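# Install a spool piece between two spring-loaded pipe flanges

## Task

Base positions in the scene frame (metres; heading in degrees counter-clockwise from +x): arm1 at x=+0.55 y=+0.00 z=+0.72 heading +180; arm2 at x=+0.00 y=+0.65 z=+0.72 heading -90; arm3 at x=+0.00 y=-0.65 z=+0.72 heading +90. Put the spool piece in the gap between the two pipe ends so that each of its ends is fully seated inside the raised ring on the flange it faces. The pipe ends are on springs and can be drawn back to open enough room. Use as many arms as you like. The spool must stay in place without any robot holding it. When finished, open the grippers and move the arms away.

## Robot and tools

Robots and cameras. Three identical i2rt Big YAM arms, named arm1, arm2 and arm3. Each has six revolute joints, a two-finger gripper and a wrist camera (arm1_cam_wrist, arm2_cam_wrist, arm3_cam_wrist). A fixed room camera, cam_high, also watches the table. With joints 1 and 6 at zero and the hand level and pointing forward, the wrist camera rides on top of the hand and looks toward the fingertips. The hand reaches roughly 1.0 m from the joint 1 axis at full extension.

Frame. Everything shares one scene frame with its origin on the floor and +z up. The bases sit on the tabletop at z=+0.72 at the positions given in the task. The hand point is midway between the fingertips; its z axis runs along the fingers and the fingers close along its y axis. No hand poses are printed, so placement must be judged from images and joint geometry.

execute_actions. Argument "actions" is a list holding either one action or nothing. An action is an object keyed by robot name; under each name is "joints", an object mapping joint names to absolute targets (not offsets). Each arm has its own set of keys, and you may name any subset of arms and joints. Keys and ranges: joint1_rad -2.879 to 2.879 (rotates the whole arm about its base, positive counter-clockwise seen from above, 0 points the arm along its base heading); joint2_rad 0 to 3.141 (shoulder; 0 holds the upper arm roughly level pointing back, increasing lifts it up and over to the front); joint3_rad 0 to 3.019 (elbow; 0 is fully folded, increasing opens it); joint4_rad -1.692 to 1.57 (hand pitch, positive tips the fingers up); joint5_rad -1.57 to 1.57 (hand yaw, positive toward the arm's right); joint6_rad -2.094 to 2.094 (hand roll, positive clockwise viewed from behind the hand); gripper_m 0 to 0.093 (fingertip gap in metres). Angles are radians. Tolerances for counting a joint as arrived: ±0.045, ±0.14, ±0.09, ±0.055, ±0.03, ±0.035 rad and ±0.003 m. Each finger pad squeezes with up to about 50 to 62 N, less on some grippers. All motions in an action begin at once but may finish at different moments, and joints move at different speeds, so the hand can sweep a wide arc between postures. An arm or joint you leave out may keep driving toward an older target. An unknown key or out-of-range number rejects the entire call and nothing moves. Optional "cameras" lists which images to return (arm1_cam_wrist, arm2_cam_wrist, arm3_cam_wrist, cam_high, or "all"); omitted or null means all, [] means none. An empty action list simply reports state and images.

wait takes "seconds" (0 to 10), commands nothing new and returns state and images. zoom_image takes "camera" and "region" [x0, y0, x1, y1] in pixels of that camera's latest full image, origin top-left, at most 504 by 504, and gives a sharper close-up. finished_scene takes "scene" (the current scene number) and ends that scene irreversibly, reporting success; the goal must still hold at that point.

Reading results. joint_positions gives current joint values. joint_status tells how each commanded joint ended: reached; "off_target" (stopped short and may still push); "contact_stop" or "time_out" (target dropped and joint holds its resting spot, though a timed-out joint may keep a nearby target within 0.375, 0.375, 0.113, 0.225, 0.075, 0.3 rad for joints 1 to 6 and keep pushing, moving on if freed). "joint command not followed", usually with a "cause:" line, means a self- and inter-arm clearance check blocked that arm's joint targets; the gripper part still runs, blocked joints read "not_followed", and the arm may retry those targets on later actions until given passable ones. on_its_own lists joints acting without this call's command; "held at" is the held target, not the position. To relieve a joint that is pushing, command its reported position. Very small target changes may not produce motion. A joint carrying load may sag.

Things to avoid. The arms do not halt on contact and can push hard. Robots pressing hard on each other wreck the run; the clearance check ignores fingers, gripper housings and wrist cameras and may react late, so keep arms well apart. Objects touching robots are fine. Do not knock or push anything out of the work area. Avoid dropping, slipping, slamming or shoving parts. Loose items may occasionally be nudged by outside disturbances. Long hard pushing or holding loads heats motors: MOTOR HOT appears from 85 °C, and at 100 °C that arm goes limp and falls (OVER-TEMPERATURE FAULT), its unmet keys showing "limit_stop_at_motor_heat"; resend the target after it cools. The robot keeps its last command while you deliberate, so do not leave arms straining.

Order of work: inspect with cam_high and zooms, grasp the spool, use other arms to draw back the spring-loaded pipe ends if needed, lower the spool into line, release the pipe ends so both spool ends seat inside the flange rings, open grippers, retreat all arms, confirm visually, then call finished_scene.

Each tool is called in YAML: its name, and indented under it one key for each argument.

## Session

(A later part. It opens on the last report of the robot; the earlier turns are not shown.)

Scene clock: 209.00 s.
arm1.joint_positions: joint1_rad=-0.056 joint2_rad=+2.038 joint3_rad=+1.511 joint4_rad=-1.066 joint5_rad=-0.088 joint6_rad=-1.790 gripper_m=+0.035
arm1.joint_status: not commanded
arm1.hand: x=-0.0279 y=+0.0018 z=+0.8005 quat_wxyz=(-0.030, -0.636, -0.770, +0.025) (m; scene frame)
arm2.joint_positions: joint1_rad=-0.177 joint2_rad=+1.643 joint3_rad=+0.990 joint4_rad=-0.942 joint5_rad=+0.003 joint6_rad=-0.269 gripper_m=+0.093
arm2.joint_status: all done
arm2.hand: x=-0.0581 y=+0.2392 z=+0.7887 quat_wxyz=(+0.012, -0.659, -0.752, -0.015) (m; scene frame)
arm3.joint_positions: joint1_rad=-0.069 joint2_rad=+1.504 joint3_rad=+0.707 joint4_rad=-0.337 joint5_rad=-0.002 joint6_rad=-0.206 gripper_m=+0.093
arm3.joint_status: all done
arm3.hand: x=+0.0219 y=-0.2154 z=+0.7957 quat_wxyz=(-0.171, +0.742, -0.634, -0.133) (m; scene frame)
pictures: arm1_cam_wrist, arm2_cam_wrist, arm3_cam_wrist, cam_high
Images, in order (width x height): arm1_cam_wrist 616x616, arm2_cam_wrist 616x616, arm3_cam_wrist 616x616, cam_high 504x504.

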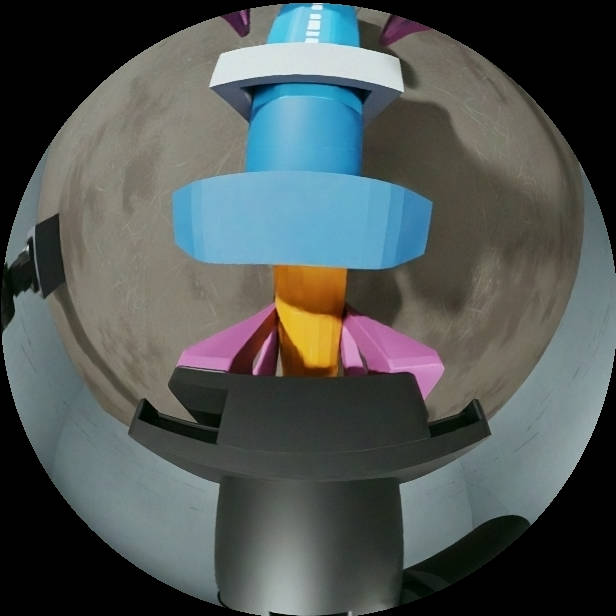

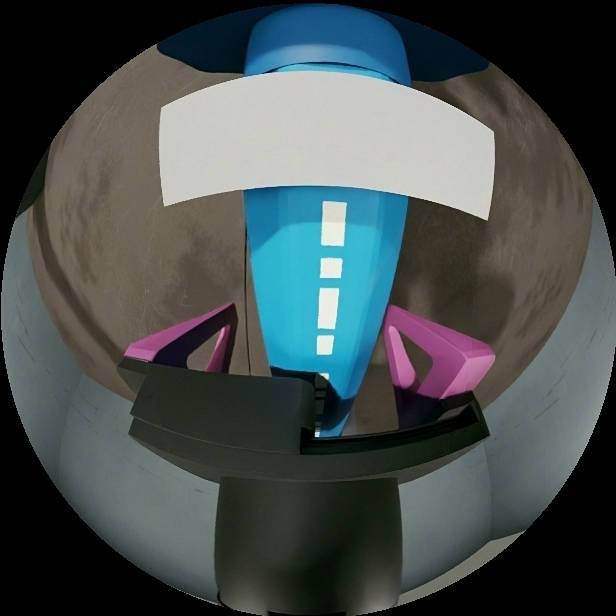

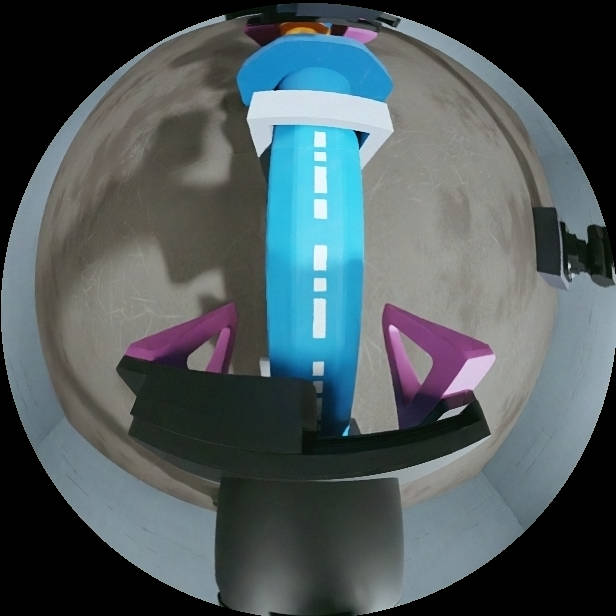

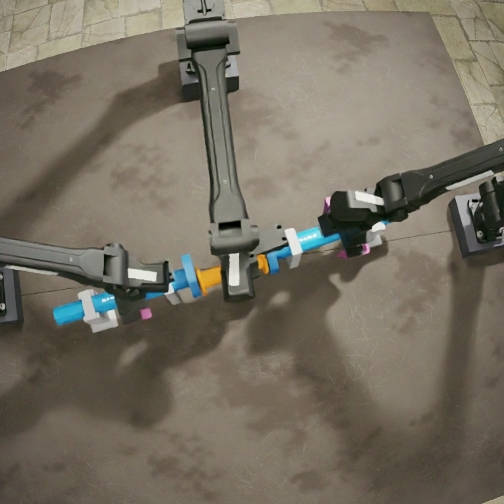

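execute_actions:
  actions:
    - {"arm2":{"joints":{"joint2_rad":1.35,"joint3_rad":0.95,"joint4_rad":-0.8}},"arm3":{"joints":{"joint2_rad":1.2,"joint3_rad":0.75,"joint4_rad":-0.6}}}

Scene clock: 214.77 s.
arm1.joint_positions: joint1_rad=-0.056 joint2_rad=+2.038 joint3_rad=+1.511 joint4_rad=-1.066 joint5_rad=-0.088 joint6_rad=-1.790 gripper_m=+0.035
arm1.joint_status: not commanded
arm1.hand: x=-0.0279 y=+0.0018 z=+0.8005 quat_wxyz=(-0.030, -0.636, -0.770, +0.025) (m; scene frame)
arm2.joint_positions: joint1_rad=-0.177 joint2_rad=+1.343 joint3_rad=+0.955 joint4_rad=-0.810 joint5_rad=+0.003 joint6_rad=-0.269 gripper_m=+0.093
arm2.joint_status: all done
arm2.hand: x=-0.0625 y=+0.2067 z=+0.9036 quat_wxyz=(-0.096, -0.649, -0.740, +0.150) (m; scene frame)
arm3.joint_positions: joint1_rad=-0.069 joint2_rad=+1.190 joint3_rad=+0.709 joint4_rad=-0.583 joint5_rad=-0.002 joint6_rad=-0.206 gripper_m=+0.093
arm3.joint_status: all done
arm3.hand: x=+0.0202 y=-0.2486 z=+0.8941 quat_wxyz=(-0.197, +0.736, -0.629, -0.154) (m; scene frame)
pictures: arm1_cam_wrist, arm2_cam_wrist, arm3_cam_wrist, cam_high
Images, in order (width x height): arm1_cam_wrist 616x616, arm2_cam_wrist 616x616, arm3_cam_wrist 616x616, cam_high 504x504.

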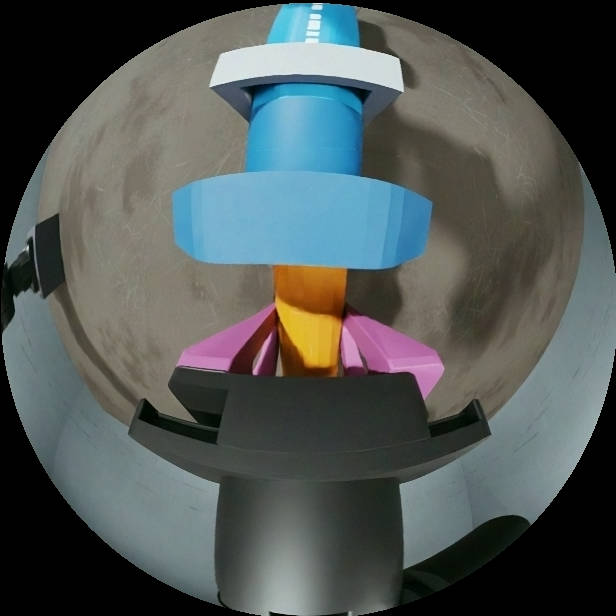

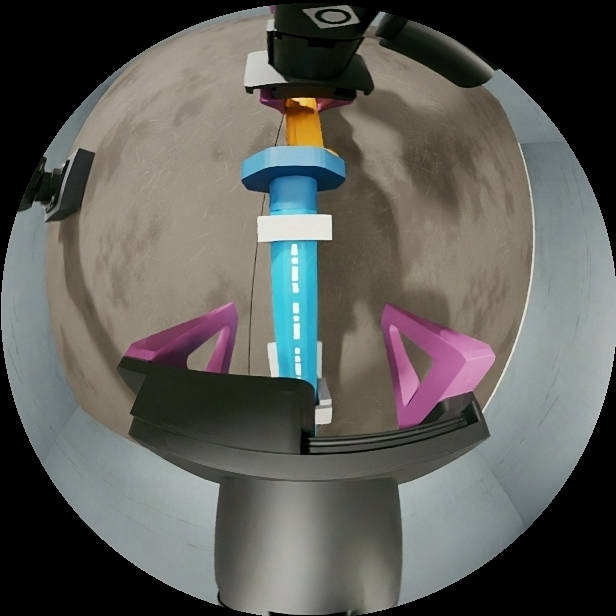

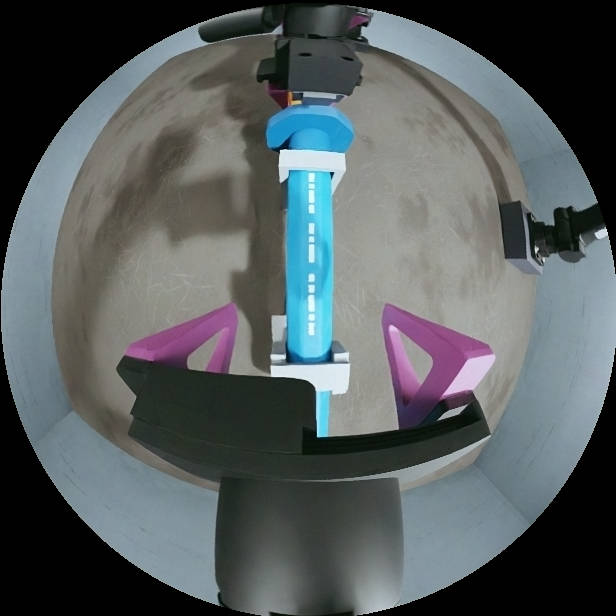

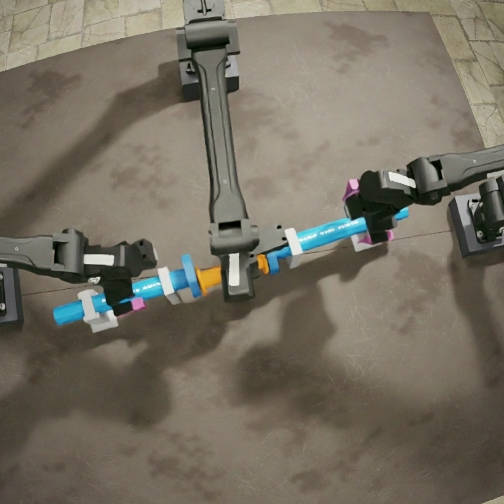

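execute_actions:
  actions:
    - {"arm1":{"joints":{"joint6_rad":-1.69}}}

zoom_image:
  camera: "cam_high"
  region: [150,200,330,330]

zoom_image:
  camera: "arm2_cam_wrist"
  region: [220,60,400,220]

Scene clock: 220.53 s.
arm1.joint_positions: joint1_rad=-0.056 joint2_rad=+2.038 joint3_rad=+1.511 joint4_rad=-1.066 joint5_rad=-0.093 joint6_rad=-1.726 gripper_m=+0.035
arm1.joint_status: joint6_rad time_out (moved +0.064 of +0.100)
arm1.on_its_own: joint6_rad reads -1.726 and still pushes toward -1.690 since a time_out
arm1.hand: x=-0.0279 y=+0.0011 z=+0.8005 quat_wxyz=(-0.033, -0.661, -0.749, +0.025) (m; scene frame)
arm2.joint_positions: joint1_rad=-0.177 joint2_rad=+1.343 joint3_rad=+0.955 joint4_rad=-0.810 joint5_rad=+0.003 joint6_rad=-0.269 gripper_m=+0.093
arm2.joint_status: not commanded
arm2.hand: x=-0.0625 y=+0.2067 z=+0.9036 quat_wxyz=(-0.096, -0.649, -0.740, +0.150) (m; scene frame)
arm3.joint_positions: joint1_rad=-0.069 joint2_rad=+1.190 joint3_rad=+0.709 joint4_rad=-0.583 joint5_rad=-0.002 joint6_rad=-0.206 gripper_m=+0.093
arm3.joint_status: not commanded
arm3.hand: x=+0.0202 y=-0.2486 z=+0.8941 quat_wxyz=(-0.197, +0.736, -0.629, -0.154) (m; scene frame)
pictures: arm1_cam_wrist, arm2_cam_wrist, arm3_cam_wrist, cam_high
Images, in order (width x height): arm1_cam_wrist 616x616, arm2_cam_wrist 616x616, arm3_cam_wrist 616x616, cam_high 504x504.

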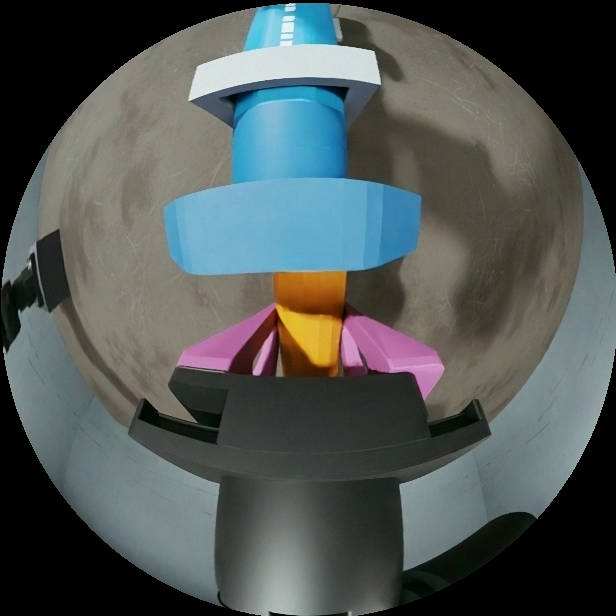

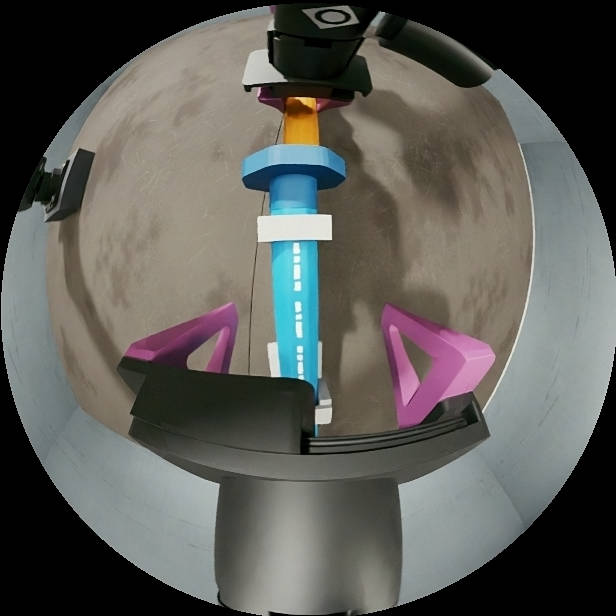

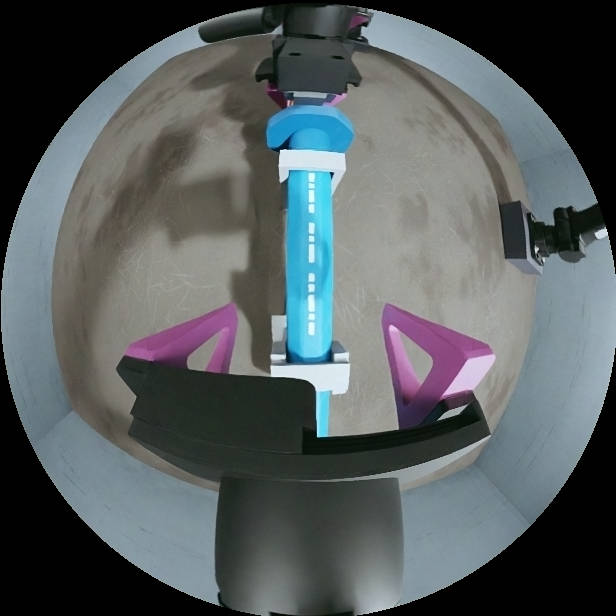

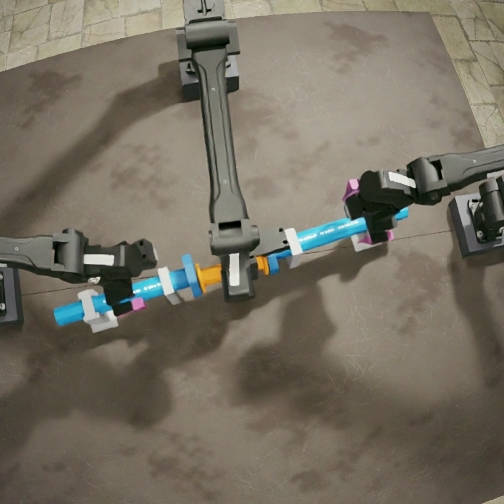

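Region (150, 200, 330, 330) of cam_high's 504x504 image, scaled by 2.800, with more detail than that image has.

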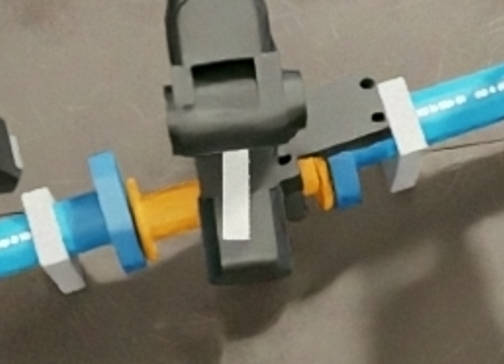

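Region (220, 60, 400, 220) of arm2_cam_wrist's 616x616 image, scaled by 2.800, with more detail than that image has.

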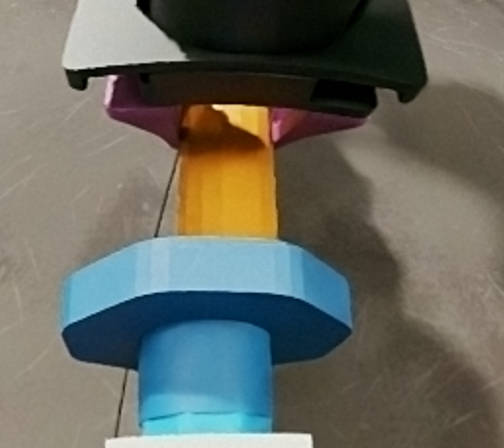

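execute_actions:
  actions:
    - {"arm1":{"joints":{"joint4_rad":-1.11,"joint6_rad":-1.74}}}

zoom_image:
  camera: "cam_high"
  region: [150,200,330,330]

Scene clock: 224.13 s.
arm1.joint_positions: joint1_rad=-0.056 joint2_rad=+2.038 joint3_rad=+1.511 joint4_rad=-1.069 joint5_rad=-0.093 joint6_rad=-1.729 gripper_m=+0.035
arm1.joint_status: all done
arm1.hand: x=-0.0273 y=+0.0011 z=+0.8005 quat_wxyz=(-0.033, -0.660, -0.750, +0.025) (m; scene frame)
arm2.joint_positions: joint1_rad=-0.177 joint2_rad=+1.343 joint3_rad=+0.955 joint4_rad=-0.810 joint5_rad=+0.003 joint6_rad=-0.269 gripper_m=+0.093
arm2.joint_status: not commanded
arm2.hand: x=-0.0625 y=+0.2067 z=+0.9036 quat_wxyz=(-0.096, -0.649, -0.740, +0.150) (m; scene frame)
arm3.joint_positions: joint1_rad=-0.069 joint2_rad=+1.190 joint3_rad=+0.709 joint4_rad=-0.583 joint5_rad=-0.002 joint6_rad=-0.206 gripper_m=+0.093
arm3.joint_status: not commanded
arm3.hand: x=+0.0202 y=-0.2486 z=+0.8941 quat_wxyz=(-0.197, +0.736, -0.629, -0.154) (m; scene frame)
pictures: arm1_cam_wrist, arm2_cam_wrist, arm3_cam_wrist, cam_high
Images, in order (width x height): arm1_cam_wrist 616x616, arm2_cam_wrist 616x616, arm3_cam_wrist 616x616, cam_high 504x504.

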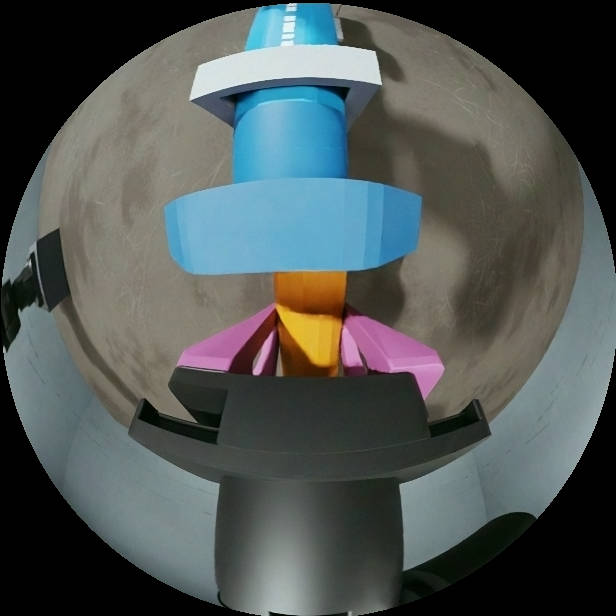

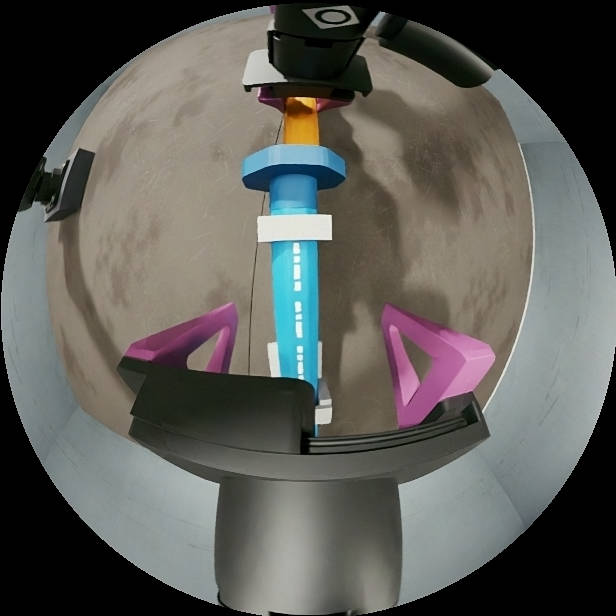

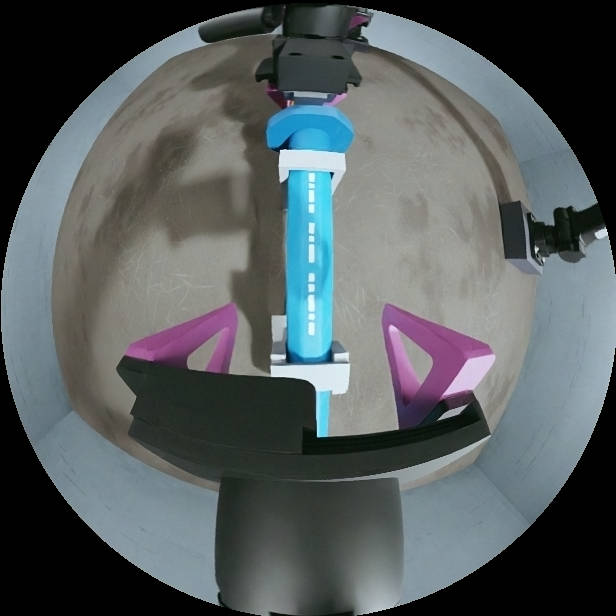

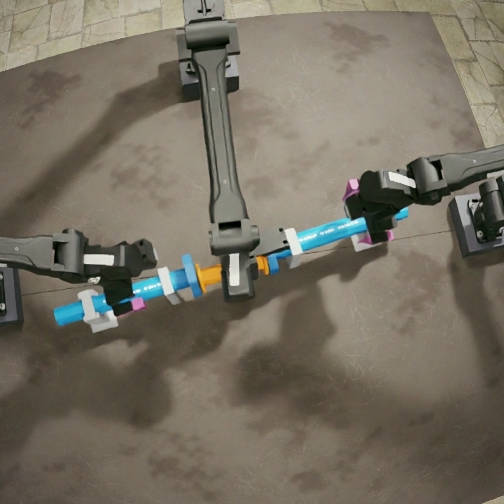

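Region (150, 200, 330, 330) of cam_high's 504x504 image, scaled by 2.800, with more detail than that image has.

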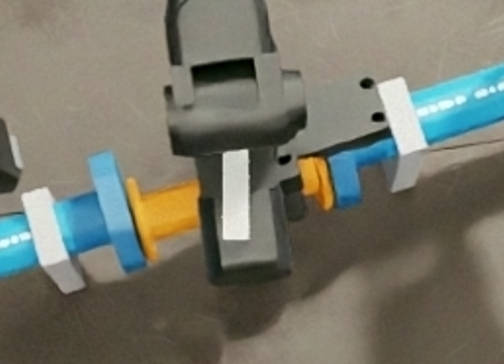

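execute_actions:
  actions:
    - {"arm1":{"joints":{"joint4_rad":-1.18}}}
  cameras: ["arm1_cam_wrist","arm2_cam_wrist","cam_high"]

zoom_image:
  camera: "cam_high"
  region: [150,200,330,330]

Scene clock: 227.73 s.
arm1.joint_positions: joint1_rad=-0.058 joint2_rad=+2.038 joint3_rad=+1.511 joint4_rad=-1.126 joint5_rad=-0.088 joint6_rad=-1.736 gripper_m=+0.035
arm1.joint_status: all done
arm1.hand: x=-0.0134 y=+0.0025 z=+0.8012 quat_wxyz=(-0.054, -0.659, -0.751, +0.005) (m; scene frame)
arm2.joint_positions: joint1_rad=-0.177 joint2_rad=+1.343 joint3_rad=+0.955 joint4_rad=-0.810 joint5_rad=+0.003 joint6_rad=-0.269 gripper_m=+0.093
arm2.joint_status: not commanded
arm2.hand: x=-0.0625 y=+0.2067 z=+0.9036 quat_wxyz=(-0.096, -0.649, -0.740, +0.150) (m; scene frame)
arm3.joint_positions: joint1_rad=-0.069 joint2_rad=+1.190 joint3_rad=+0.709 joint4_rad=-0.583 joint5_rad=-0.002 joint6_rad=-0.206 gripper_m=+0.093
arm3.joint_status: not commanded
arm3.hand: x=+0.0202 y=-0.2486 z=+0.8941 quat_wxyz=(-0.197, +0.736, -0.629, -0.154) (m; scene frame)
pictures: arm1_cam_wrist, arm2_cam_wrist, cam_high
Images, in order (width x height): arm1_cam_wrist 616x616, arm2_cam_wrist 616x616, cam_high 504x504.

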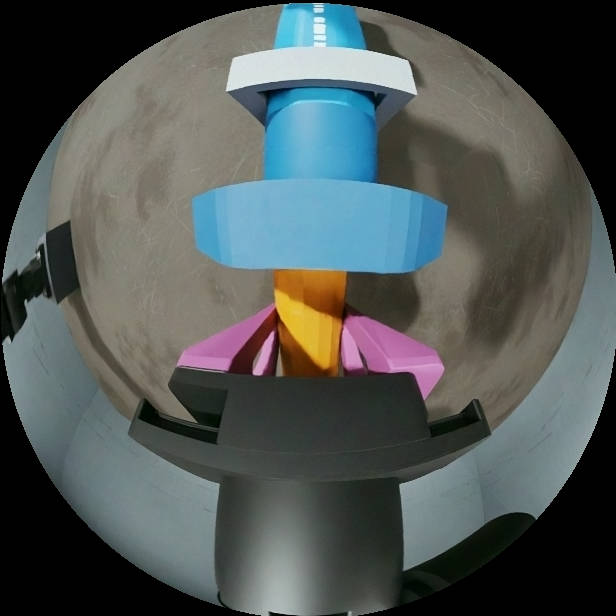

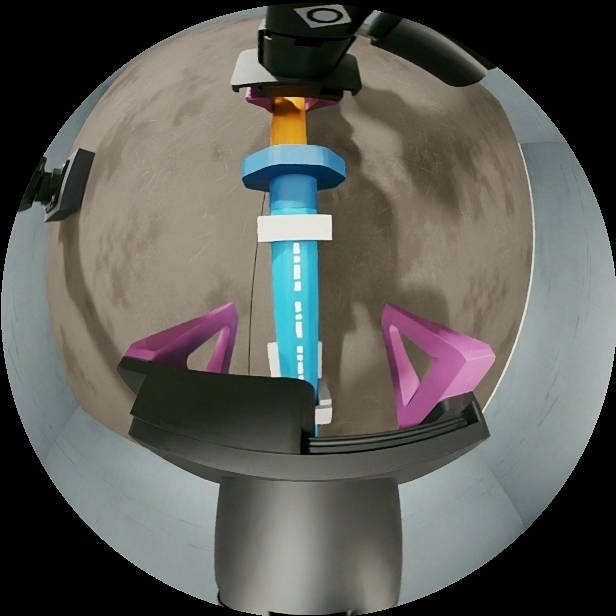

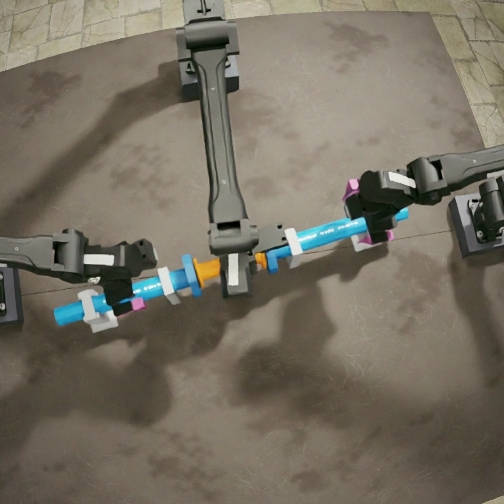

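Region (150, 200, 330, 330) of cam_high's 504x504 image, scaled by 2.800, with more detail than that image has.

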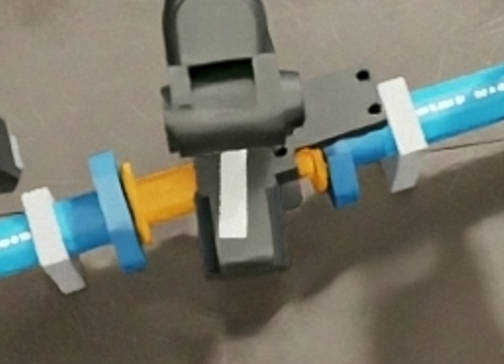

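execute_actions:
  actions:
    - {"arm1":{"joints":{"joint4_rad":-1.06,"joint2_rad":1.99}}}
  cameras: ["arm1_cam_wrist","arm2_cam_wrist","cam_high"]

zoom_image:
  camera: "cam_high"
  region: [150,200,330,330]

Scene clock: 234.67 s.
arm1.joint_positions: joint1_rad=-0.058 joint2_rad=+2.033 joint3_rad=+1.506 joint4_rad=-1.105 joint5_rad=-0.089 joint6_rad=-1.739 gripper_m=+0.035
arm1.joint_status: all done
arm1.hand: x=-0.0169 y=+0.0025 z=+0.8020 quat_wxyz=(-0.046, -0.657, -0.752, +0.012) (m; scene frame)
arm2.joint_positions: joint1_rad=-0.177 joint2_rad=+1.343 joint3_rad=+0.955 joint4_rad=-0.810 joint5_rad=+0.003 joint6_rad=-0.269 gripper_m=+0.093
arm2.joint_status: not commanded
arm2.hand: x=-0.0625 y=+0.2067 z=+0.9036 quat_wxyz=(-0.096, -0.649, -0.740, +0.150) (m; scene frame)
arm3.joint_positions: joint1_rad=-0.069 joint2_rad=+1.190 joint3_rad=+0.709 joint4_rad=-0.583 joint5_rad=-0.002 joint6_rad=-0.206 gripper_m=+0.093
arm3.joint_status: not commanded
arm3.hand: x=+0.0202 y=-0.2486 z=+0.8941 quat_wxyz=(-0.197, +0.736, -0.629, -0.154) (m; scene frame)
pictures: arm1_cam_wrist, arm2_cam_wrist, cam_high
Images, in order (width x height): arm1_cam_wrist 616x616, arm2_cam_wrist 616x616, cam_high 504x504.

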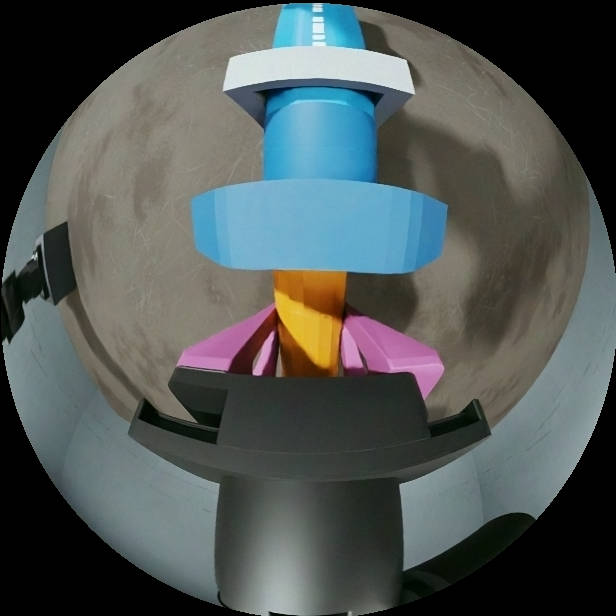

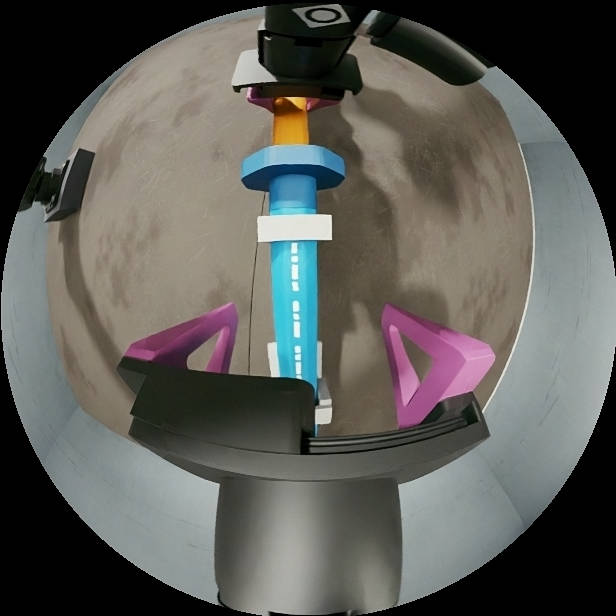

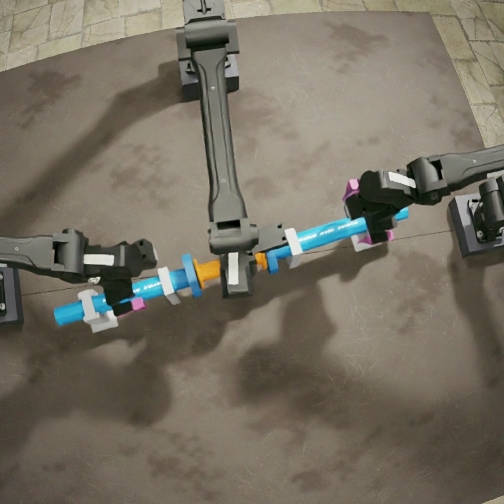

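Region (150, 200, 330, 330) of cam_high's 504x504 image, scaled by 2.800, with more detail than that image has.

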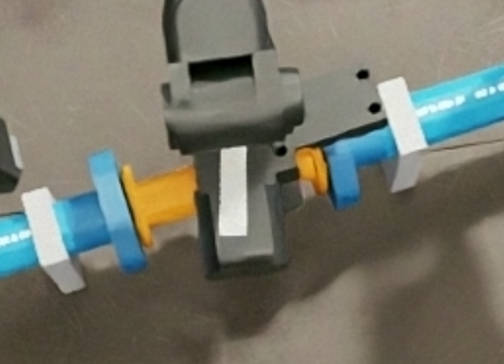

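execute_actions:
  actions:
    - {"arm2":{"joints":{"joint1_rad":-0.45,"joint6_rad":-1.3,"joint4_rad":-1.2}}}
  cameras: []

execute_actions:
  actions:
    - {"arm2":{"joints":{"joint2_rad":1.95,"joint3_rad":1.65,"joint4_rad":-1.274}}}
  cameras: ["arm2_cam_wrist","cam_high"]

Scene clock: 246.90 s.
arm1.joint_positions: joint1_rad=-0.058 joint2_rad=+2.033 joint3_rad=+1.506 joint4_rad=-1.105 joint5_rad=-0.089 joint6_rad=-1.739 gripper_m=+0.035
arm1.joint_status: not commanded
arm1.hand: x=-0.0169 y=+0.0025 z=+0.8020 quat_wxyz=(-0.046, -0.657, -0.752, +0.012) (m; scene frame)
arm2.joint_positions: joint1_rad=-0.457 joint2_rad=+1.343 joint3_rad=+0.955 joint4_rad=-1.191 joint5_rad=+0.000 joint6_rad=-1.288 gripper_m=+0.093
arm2.joint_status: all done
arm2.hand: x=-0.1444 y=+0.3251 z=+0.8886 quat_wxyz=(+0.002, -0.343, -0.939, -0.012) (m; scene frame)
arm3.joint_positions: joint1_rad=-0.069 joint2_rad=+1.190 joint3_rad=+0.709 joint4_rad=-0.583 joint5_rad=-0.002 joint6_rad=-0.206 gripper_m=+0.093
arm3.joint_status: not commanded
arm3.hand: x=+0.0202 y=-0.2486 z=+0.8941 quat_wxyz=(-0.197, +0.736, -0.629, -0.154) (m; scene frame)
pictures: none
No camera images: the call's "cameras" was empty. Leave "cameras" out to get every camera's image.

Scene clock: 248.30 s.
arm1.joint_positions: joint1_rad=-0.058 joint2_rad=+2.033 joint3_rad=+1.506 joint4_rad=-1.105 joint5_rad=-0.089 joint6_rad=-1.739 gripper_m=+0.035
arm1.joint_status: not commanded
arm1.hand: x=-0.0169 y=+0.0025 z=+0.8020 quat_wxyz=(-0.046, -0.657, -0.752, +0.012) (m; scene frame)
arm2.joint_positions: joint1_rad=-0.457 joint2_rad=+1.954 joint3_rad=+1.600 joint4_rad=-1.272 joint5_rad=+0.000 joint6_rad=-1.290 gripper_m=+0.093
arm2.joint_status: all done
arm2.hand: x=-0.2328 y=+0.1273 z=+0.8399 quat_wxyz=(+0.000, -0.342, -0.939, -0.035) (m; scene frame)
arm3.joint_positions: joint1_rad=-0.069 joint2_rad=+1.190 joint3_rad=+0.709 joint4_rad=-0.583 joint5_rad=-0.002 joint6_rad=-0.206 gripper_m=+0.093
arm3.joint_status: not commanded
arm3.hand: x=+0.0202 y=-0.2486 z=+0.8941 quat_wxyz=(-0.197, +0.736, -0.629, -0.154) (m; scene frame)
pictures: arm2_cam_wrist, cam_high
Images, in order (width x height): arm2_cam_wrist 616x616, cam_high 504x504.

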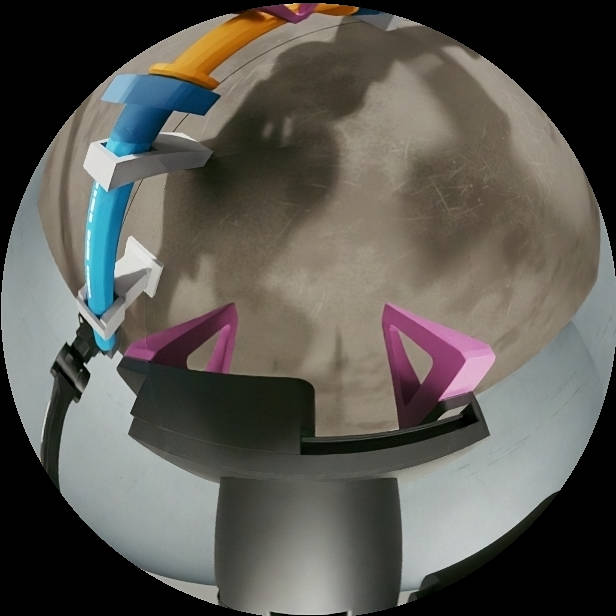

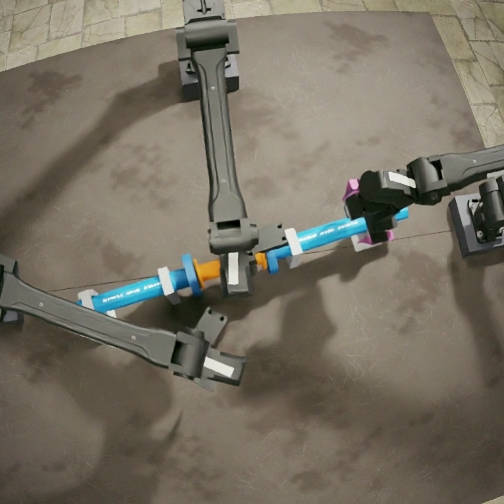

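zoom_image:
  camera: "arm2_cam_wrist"
  region: [80,0,420,160]

Region (80, 0, 420, 160) of arm2_cam_wrist's 616x616 image, scaled by 1.482, with more detail than that image has; it fills the top 237 rows of this view, and the rest is white.

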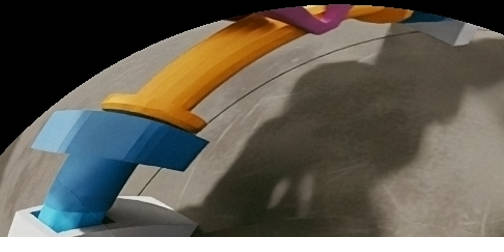

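execute_actions:
  actions:
    - {"arm1":{"joints":{"joint5_rad":0.02}},"arm2":{"joints":{"joint5_rad":0.5}}}
  cameras: ["arm1_cam_wrist","arm2_cam_wrist","cam_high"]

Scene clock: 254.00 s.
arm1.joint_positions: joint1_rad=-0.038 joint2_rad=+2.032 joint3_rad=+1.506 joint4_rad=-1.102 joint5_rad=-0.011 joint6_rad=-1.728 gripper_m=+0.035
arm1.joint_status: joint5_rad time_out (moved +0.078 of +0.109)
arm1.on_its_own: joint5_rad reads -0.011 and still pushes toward +0.020 since a time_out
arm1.hand: x=-0.0175 y=+0.0044 z=+0.8019 quat_wxyz=(-0.020, -0.653, -0.757, -0.017) (m; scene frame)
arm2.joint_positions: joint1_rad=-0.457 joint2_rad=+1.954 joint3_rad=+1.600 joint4_rad=-1.272 joint5_rad=+0.497 joint6_rad=-1.290 gripper_m=+0.093
arm2.joint_status: all done
arm2.hand: x=-0.3081 y=+0.1593 z=+0.8611 quat_wxyz=(+0.246, -0.324, -0.912, -0.051) (m; scene frame)
arm3.joint_positions: joint1_rad=-0.069 joint2_rad=+1.190 joint3_rad=+0.709 joint4_rad=-0.583 joint5_rad=-0.002 joint6_rad=-0.206 gripper_m=+0.093
arm3.joint_status: not commanded
arm3.hand: x=+0.0202 y=-0.2486 z=+0.8941 quat_wxyz=(-0.197, +0.736, -0.629, -0.154) (m; scene frame)
pictures: arm1_cam_wrist, arm2_cam_wrist, cam_high
Images, in order (width x height): arm1_cam_wrist 616x616, arm2_cam_wrist 616x616, cam_high 504x504.

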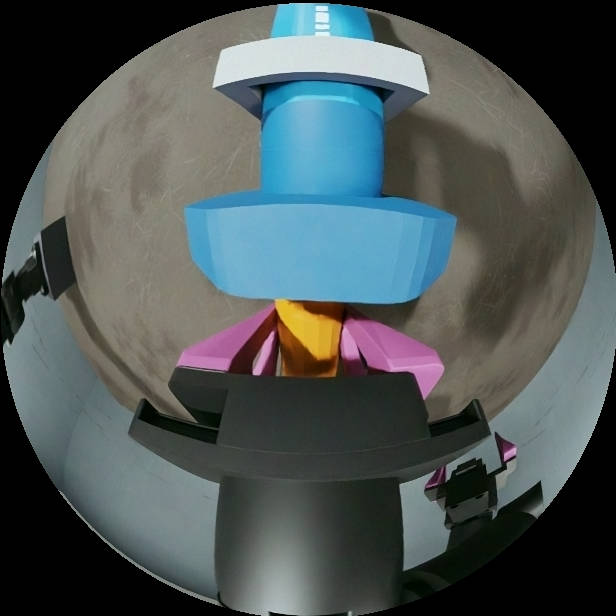

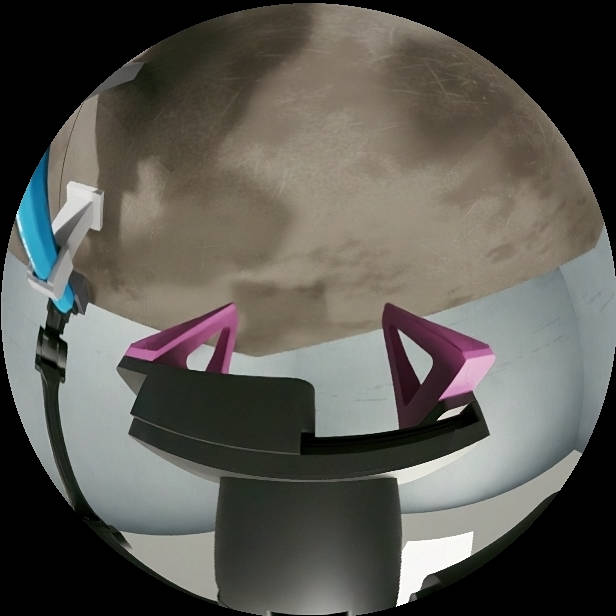

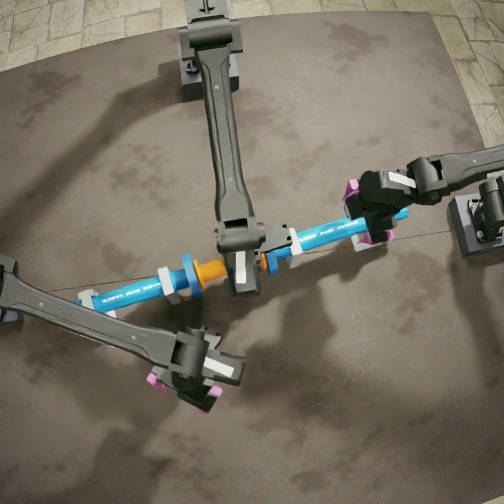

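Wrong j5 direction for viewing.

execute_actions:
  actions:
    - {"arm2":{"joints":{"joint5_rad":-0.5}}}
  cameras: ["arm2_cam_wrist","cam_high"]

zoom_image:
  camera: "arm2_cam_wrist"
  region: [100,20,500,250]

Scene clock: 257.40 s.
arm1.joint_positions: joint1_rad=-0.038 joint2_rad=+2.032 joint3_rad=+1.506 joint4_rad=-1.102 joint5_rad=-0.011 joint6_rad=-1.728 gripper_m=+0.035
arm1.joint_status: not commanded
arm1.on_its_own: joint5_rad reads -0.011 and still pushes toward +0.020 since a time_out
arm1.hand: x=-0.0175 y=+0.0044 z=+0.8019 quat_wxyz=(-0.020, -0.653, -0.757, -0.017) (m; scene frame)
arm2.joint_positions: joint1_rad=-0.457 joint2_rad=+1.954 joint3_rad=+1.600 joint4_rad=-1.272 joint5_rad=-0.497 joint6_rad=-1.290 gripper_m=+0.093
arm2.joint_status: all done
arm2.hand: x=-0.1583 y=+0.0926 z=+0.8602 quat_wxyz=(-0.245, -0.340, -0.908, -0.017) (m; scene frame)
arm3.joint_positions: joint1_rad=-0.069 joint2_rad=+1.190 joint3_rad=+0.709 joint4_rad=-0.583 joint5_rad=-0.002 joint6_rad=-0.206 gripper_m=+0.093
arm3.joint_status: not commanded
arm3.hand: x=+0.0202 y=-0.2486 z=+0.8941 quat_wxyz=(-0.197, +0.736, -0.629, -0.154) (m; scene frame)
pictures: arm2_cam_wrist, cam_high
Images, in order (width x height): arm2_cam_wrist 616x616, cam_high 504x504.

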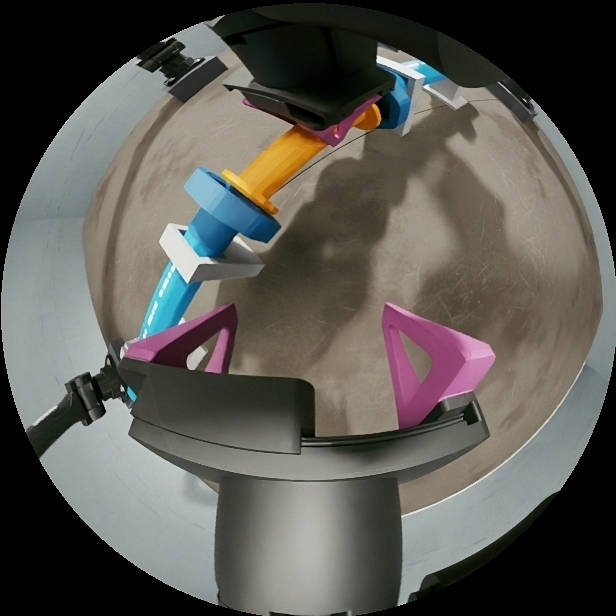

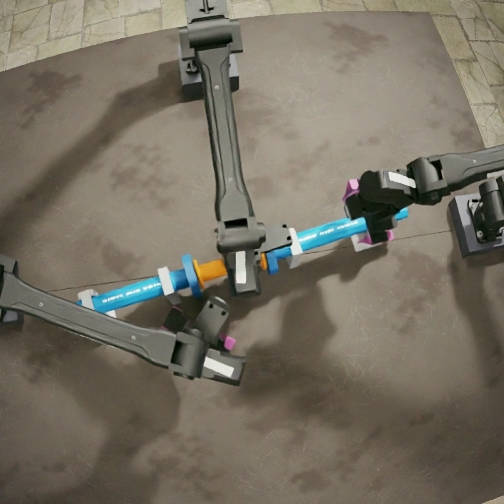

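Region (100, 20, 500, 250) of arm2_cam_wrist's 616x616 image, scaled by 1.260, with more detail than that image has; it fills the top 290 rows of this view, and the rest is white.

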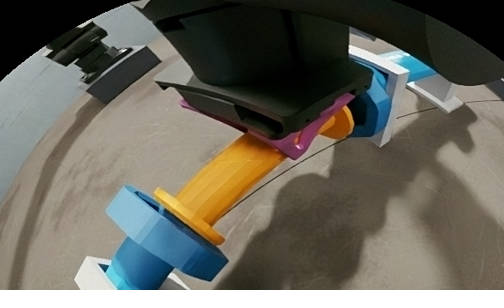

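execute_actions:
  actions:
    - {"arm1":{"joints":{"joint2_rad":1.965,"joint5_rad":-0.01}}}
  cameras: ["arm2_cam_wrist","cam_high"]

zoom_image:
  camera: "arm2_cam_wrist"
  region: [150,60,450,250]

Scene clock: 260.50 s.
arm1.joint_positions: joint1_rad=-0.039 joint2_rad=+2.028 joint3_rad=+1.502 joint4_rad=-1.095 joint5_rad=-0.019 joint6_rad=-1.728 gripper_m=+0.035
arm1.joint_status: all done
arm1.hand: x=-0.0176 y=+0.0037 z=+0.8025 quat_wxyz=(-0.020, -0.654, -0.756, -0.012) (m; scene frame)
arm2.joint_positions: joint1_rad=-0.457 joint2_rad=+1.954 joint3_rad=+1.600 joint4_rad=-1.272 joint5_rad=-0.497 joint6_rad=-1.290 gripper_m=+0.093
arm2.joint_status: not commanded
arm2.hand: x=-0.1583 y=+0.0926 z=+0.8602 quat_wxyz=(-0.245, -0.340, -0.908, -0.017) (m; scene frame)
arm3.joint_positions: joint1_rad=-0.069 joint2_rad=+1.190 joint3_rad=+0.709 joint4_rad=-0.583 joint5_rad=-0.002 joint6_rad=-0.206 gripper_m=+0.093
arm3.joint_status: not commanded
arm3.hand: x=+0.0202 y=-0.2486 z=+0.8941 quat_wxyz=(-0.197, +0.736, -0.629, -0.154) (m; scene frame)
pictures: arm2_cam_wrist, cam_high
Images, in order (width x height): arm2_cam_wrist 616x616, cam_high 504x504.

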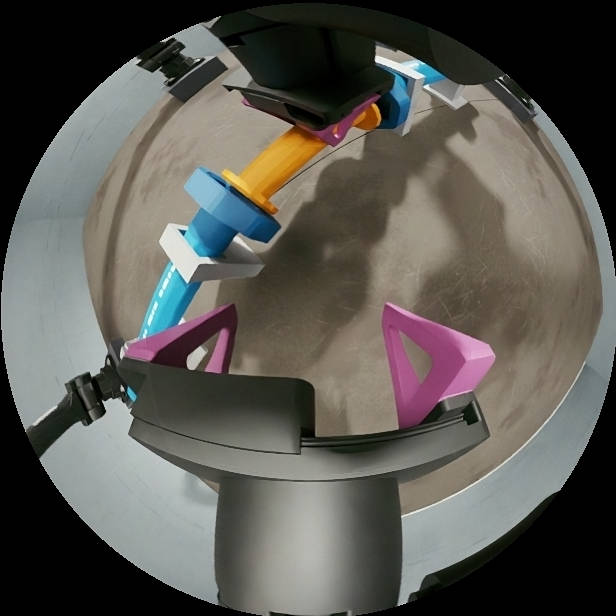

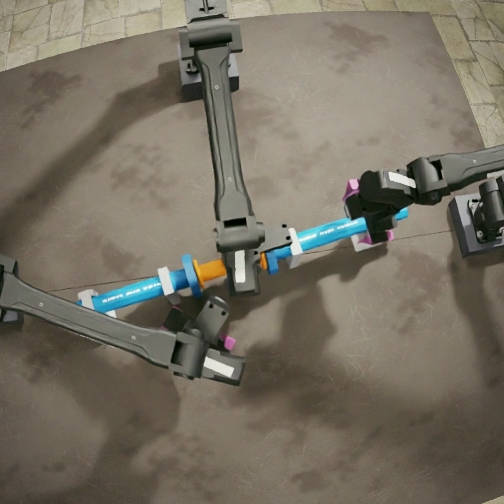

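Region (150, 60, 450, 250) of arm2_cam_wrist's 616x616 image, scaled by 1.680, with more detail than that image has; it fills the top 319 rows of this view, and the rest is white.

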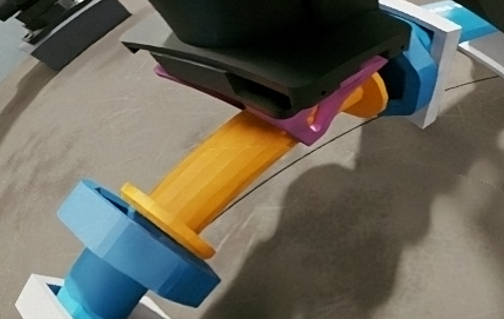

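execute_actions:
  actions:
    - {"arm1":{"joints":{"gripper_m":0.055,"joint2_rad":2.028,"joint5_rad":-0.019}}}
  cameras: []

execute_actions:
  actions:
    - {"arm1":{"joints":{"joint2_rad":2.065,"joint4_rad":-1.08}}}
  cameras: ["arm1_cam_wrist","arm2_cam_wrist"]

Scene clock: 265.00 s.
arm1.joint_positions: joint1_rad=-0.045 joint2_rad=+2.027 joint3_rad=+1.502 joint4_rad=-1.074 joint5_rad=-0.022 joint6_rad=-1.731 gripper_m=+0.055
arm1.joint_status: all done
arm1.hand: x=-0.0231 y=+0.0067 z=+0.8030 quat_wxyz=(-0.012, -0.655, -0.756, -0.004) (m; scene frame)
arm2.joint_positions: joint1_rad=-0.457 joint2_rad=+1.954 joint3_rad=+1.600 joint4_rad=-1.272 joint5_rad=-0.497 joint6_rad=-1.290 gripper_m=+0.093
arm2.joint_status: not commanded
arm2.hand: x=-0.1583 y=+0.0926 z=+0.8602 quat_wxyz=(-0.245, -0.340, -0.908, -0.017) (m; scene frame)
arm3.joint_positions: joint1_rad=-0.069 joint2_rad=+1.190 joint3_rad=+0.709 joint4_rad=-0.583 joint5_rad=-0.002 joint6_rad=-0.206 gripper_m=+0.093
arm3.joint_status: not commanded
arm3.hand: x=+0.0202 y=-0.2486 z=+0.8941 quat_wxyz=(-0.197, +0.736, -0.629, -0.154) (m; scene frame)
pictures: none
No camera images: the call's "cameras" was empty. Leave "cameras" out to get every camera's image.

Scene clock: 265.73 s.
arm1.joint_positions: joint1_rad=-0.045 joint2_rad=+2.046 joint3_rad=+1.502 joint4_rad=-1.074 joint5_rad=-0.022 joint6_rad=-1.731 gripper_m=+0.055
arm1.joint_status: all done
arm1.hand: x=-0.0206 y=+0.0068 z=+0.7925 quat_wxyz=(-0.020, -0.655, -0.755, -0.010) (m; scene frame)
arm2.joint_positions: joint1_rad=-0.457 joint2_rad=+1.954 joint3_rad=+1.600 joint4_rad=-1.272 joint5_rad=-0.497 joint6_rad=-1.290 gripper_m=+0.093
arm2.joint_status: not commanded
arm2.hand: x=-0.1583 y=+0.0926 z=+0.8602 quat_wxyz=(-0.245, -0.340, -0.908, -0.017) (m; scene frame)
arm3.joint_positions: joint1_rad=-0.069 joint2_rad=+1.190 joint3_rad=+0.709 joint4_rad=-0.583 joint5_rad=-0.002 joint6_rad=-0.206 gripper_m=+0.093
arm3.joint_status: not commanded
arm3.hand: x=+0.0202 y=-0.2486 z=+0.8941 quat_wxyz=(-0.197, +0.736, -0.629, -0.154) (m; scene frame)
pictures: arm1_cam_wrist, arm2_cam_wrist
Images, in order (width x height): arm1_cam_wrist 616x616, arm2_cam_wrist 616x616.

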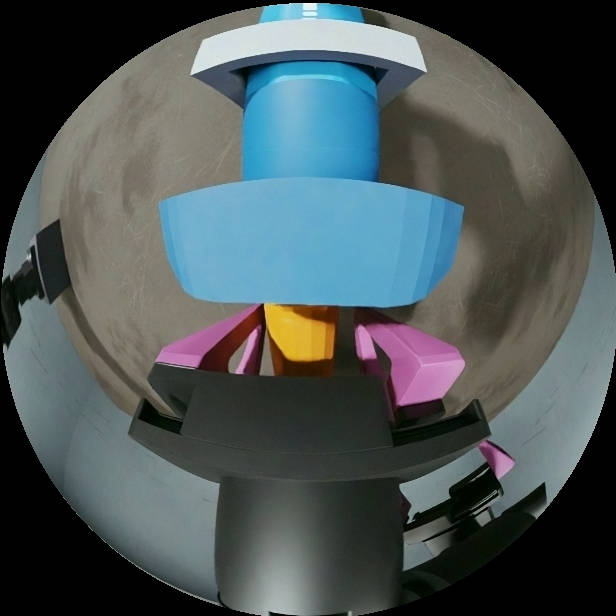

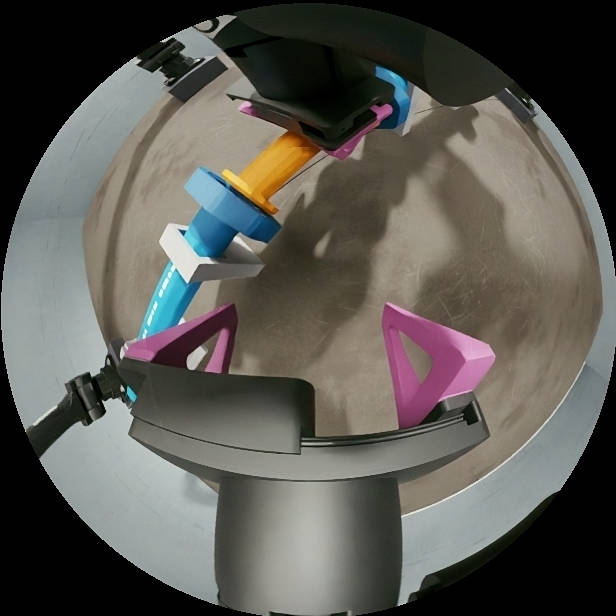

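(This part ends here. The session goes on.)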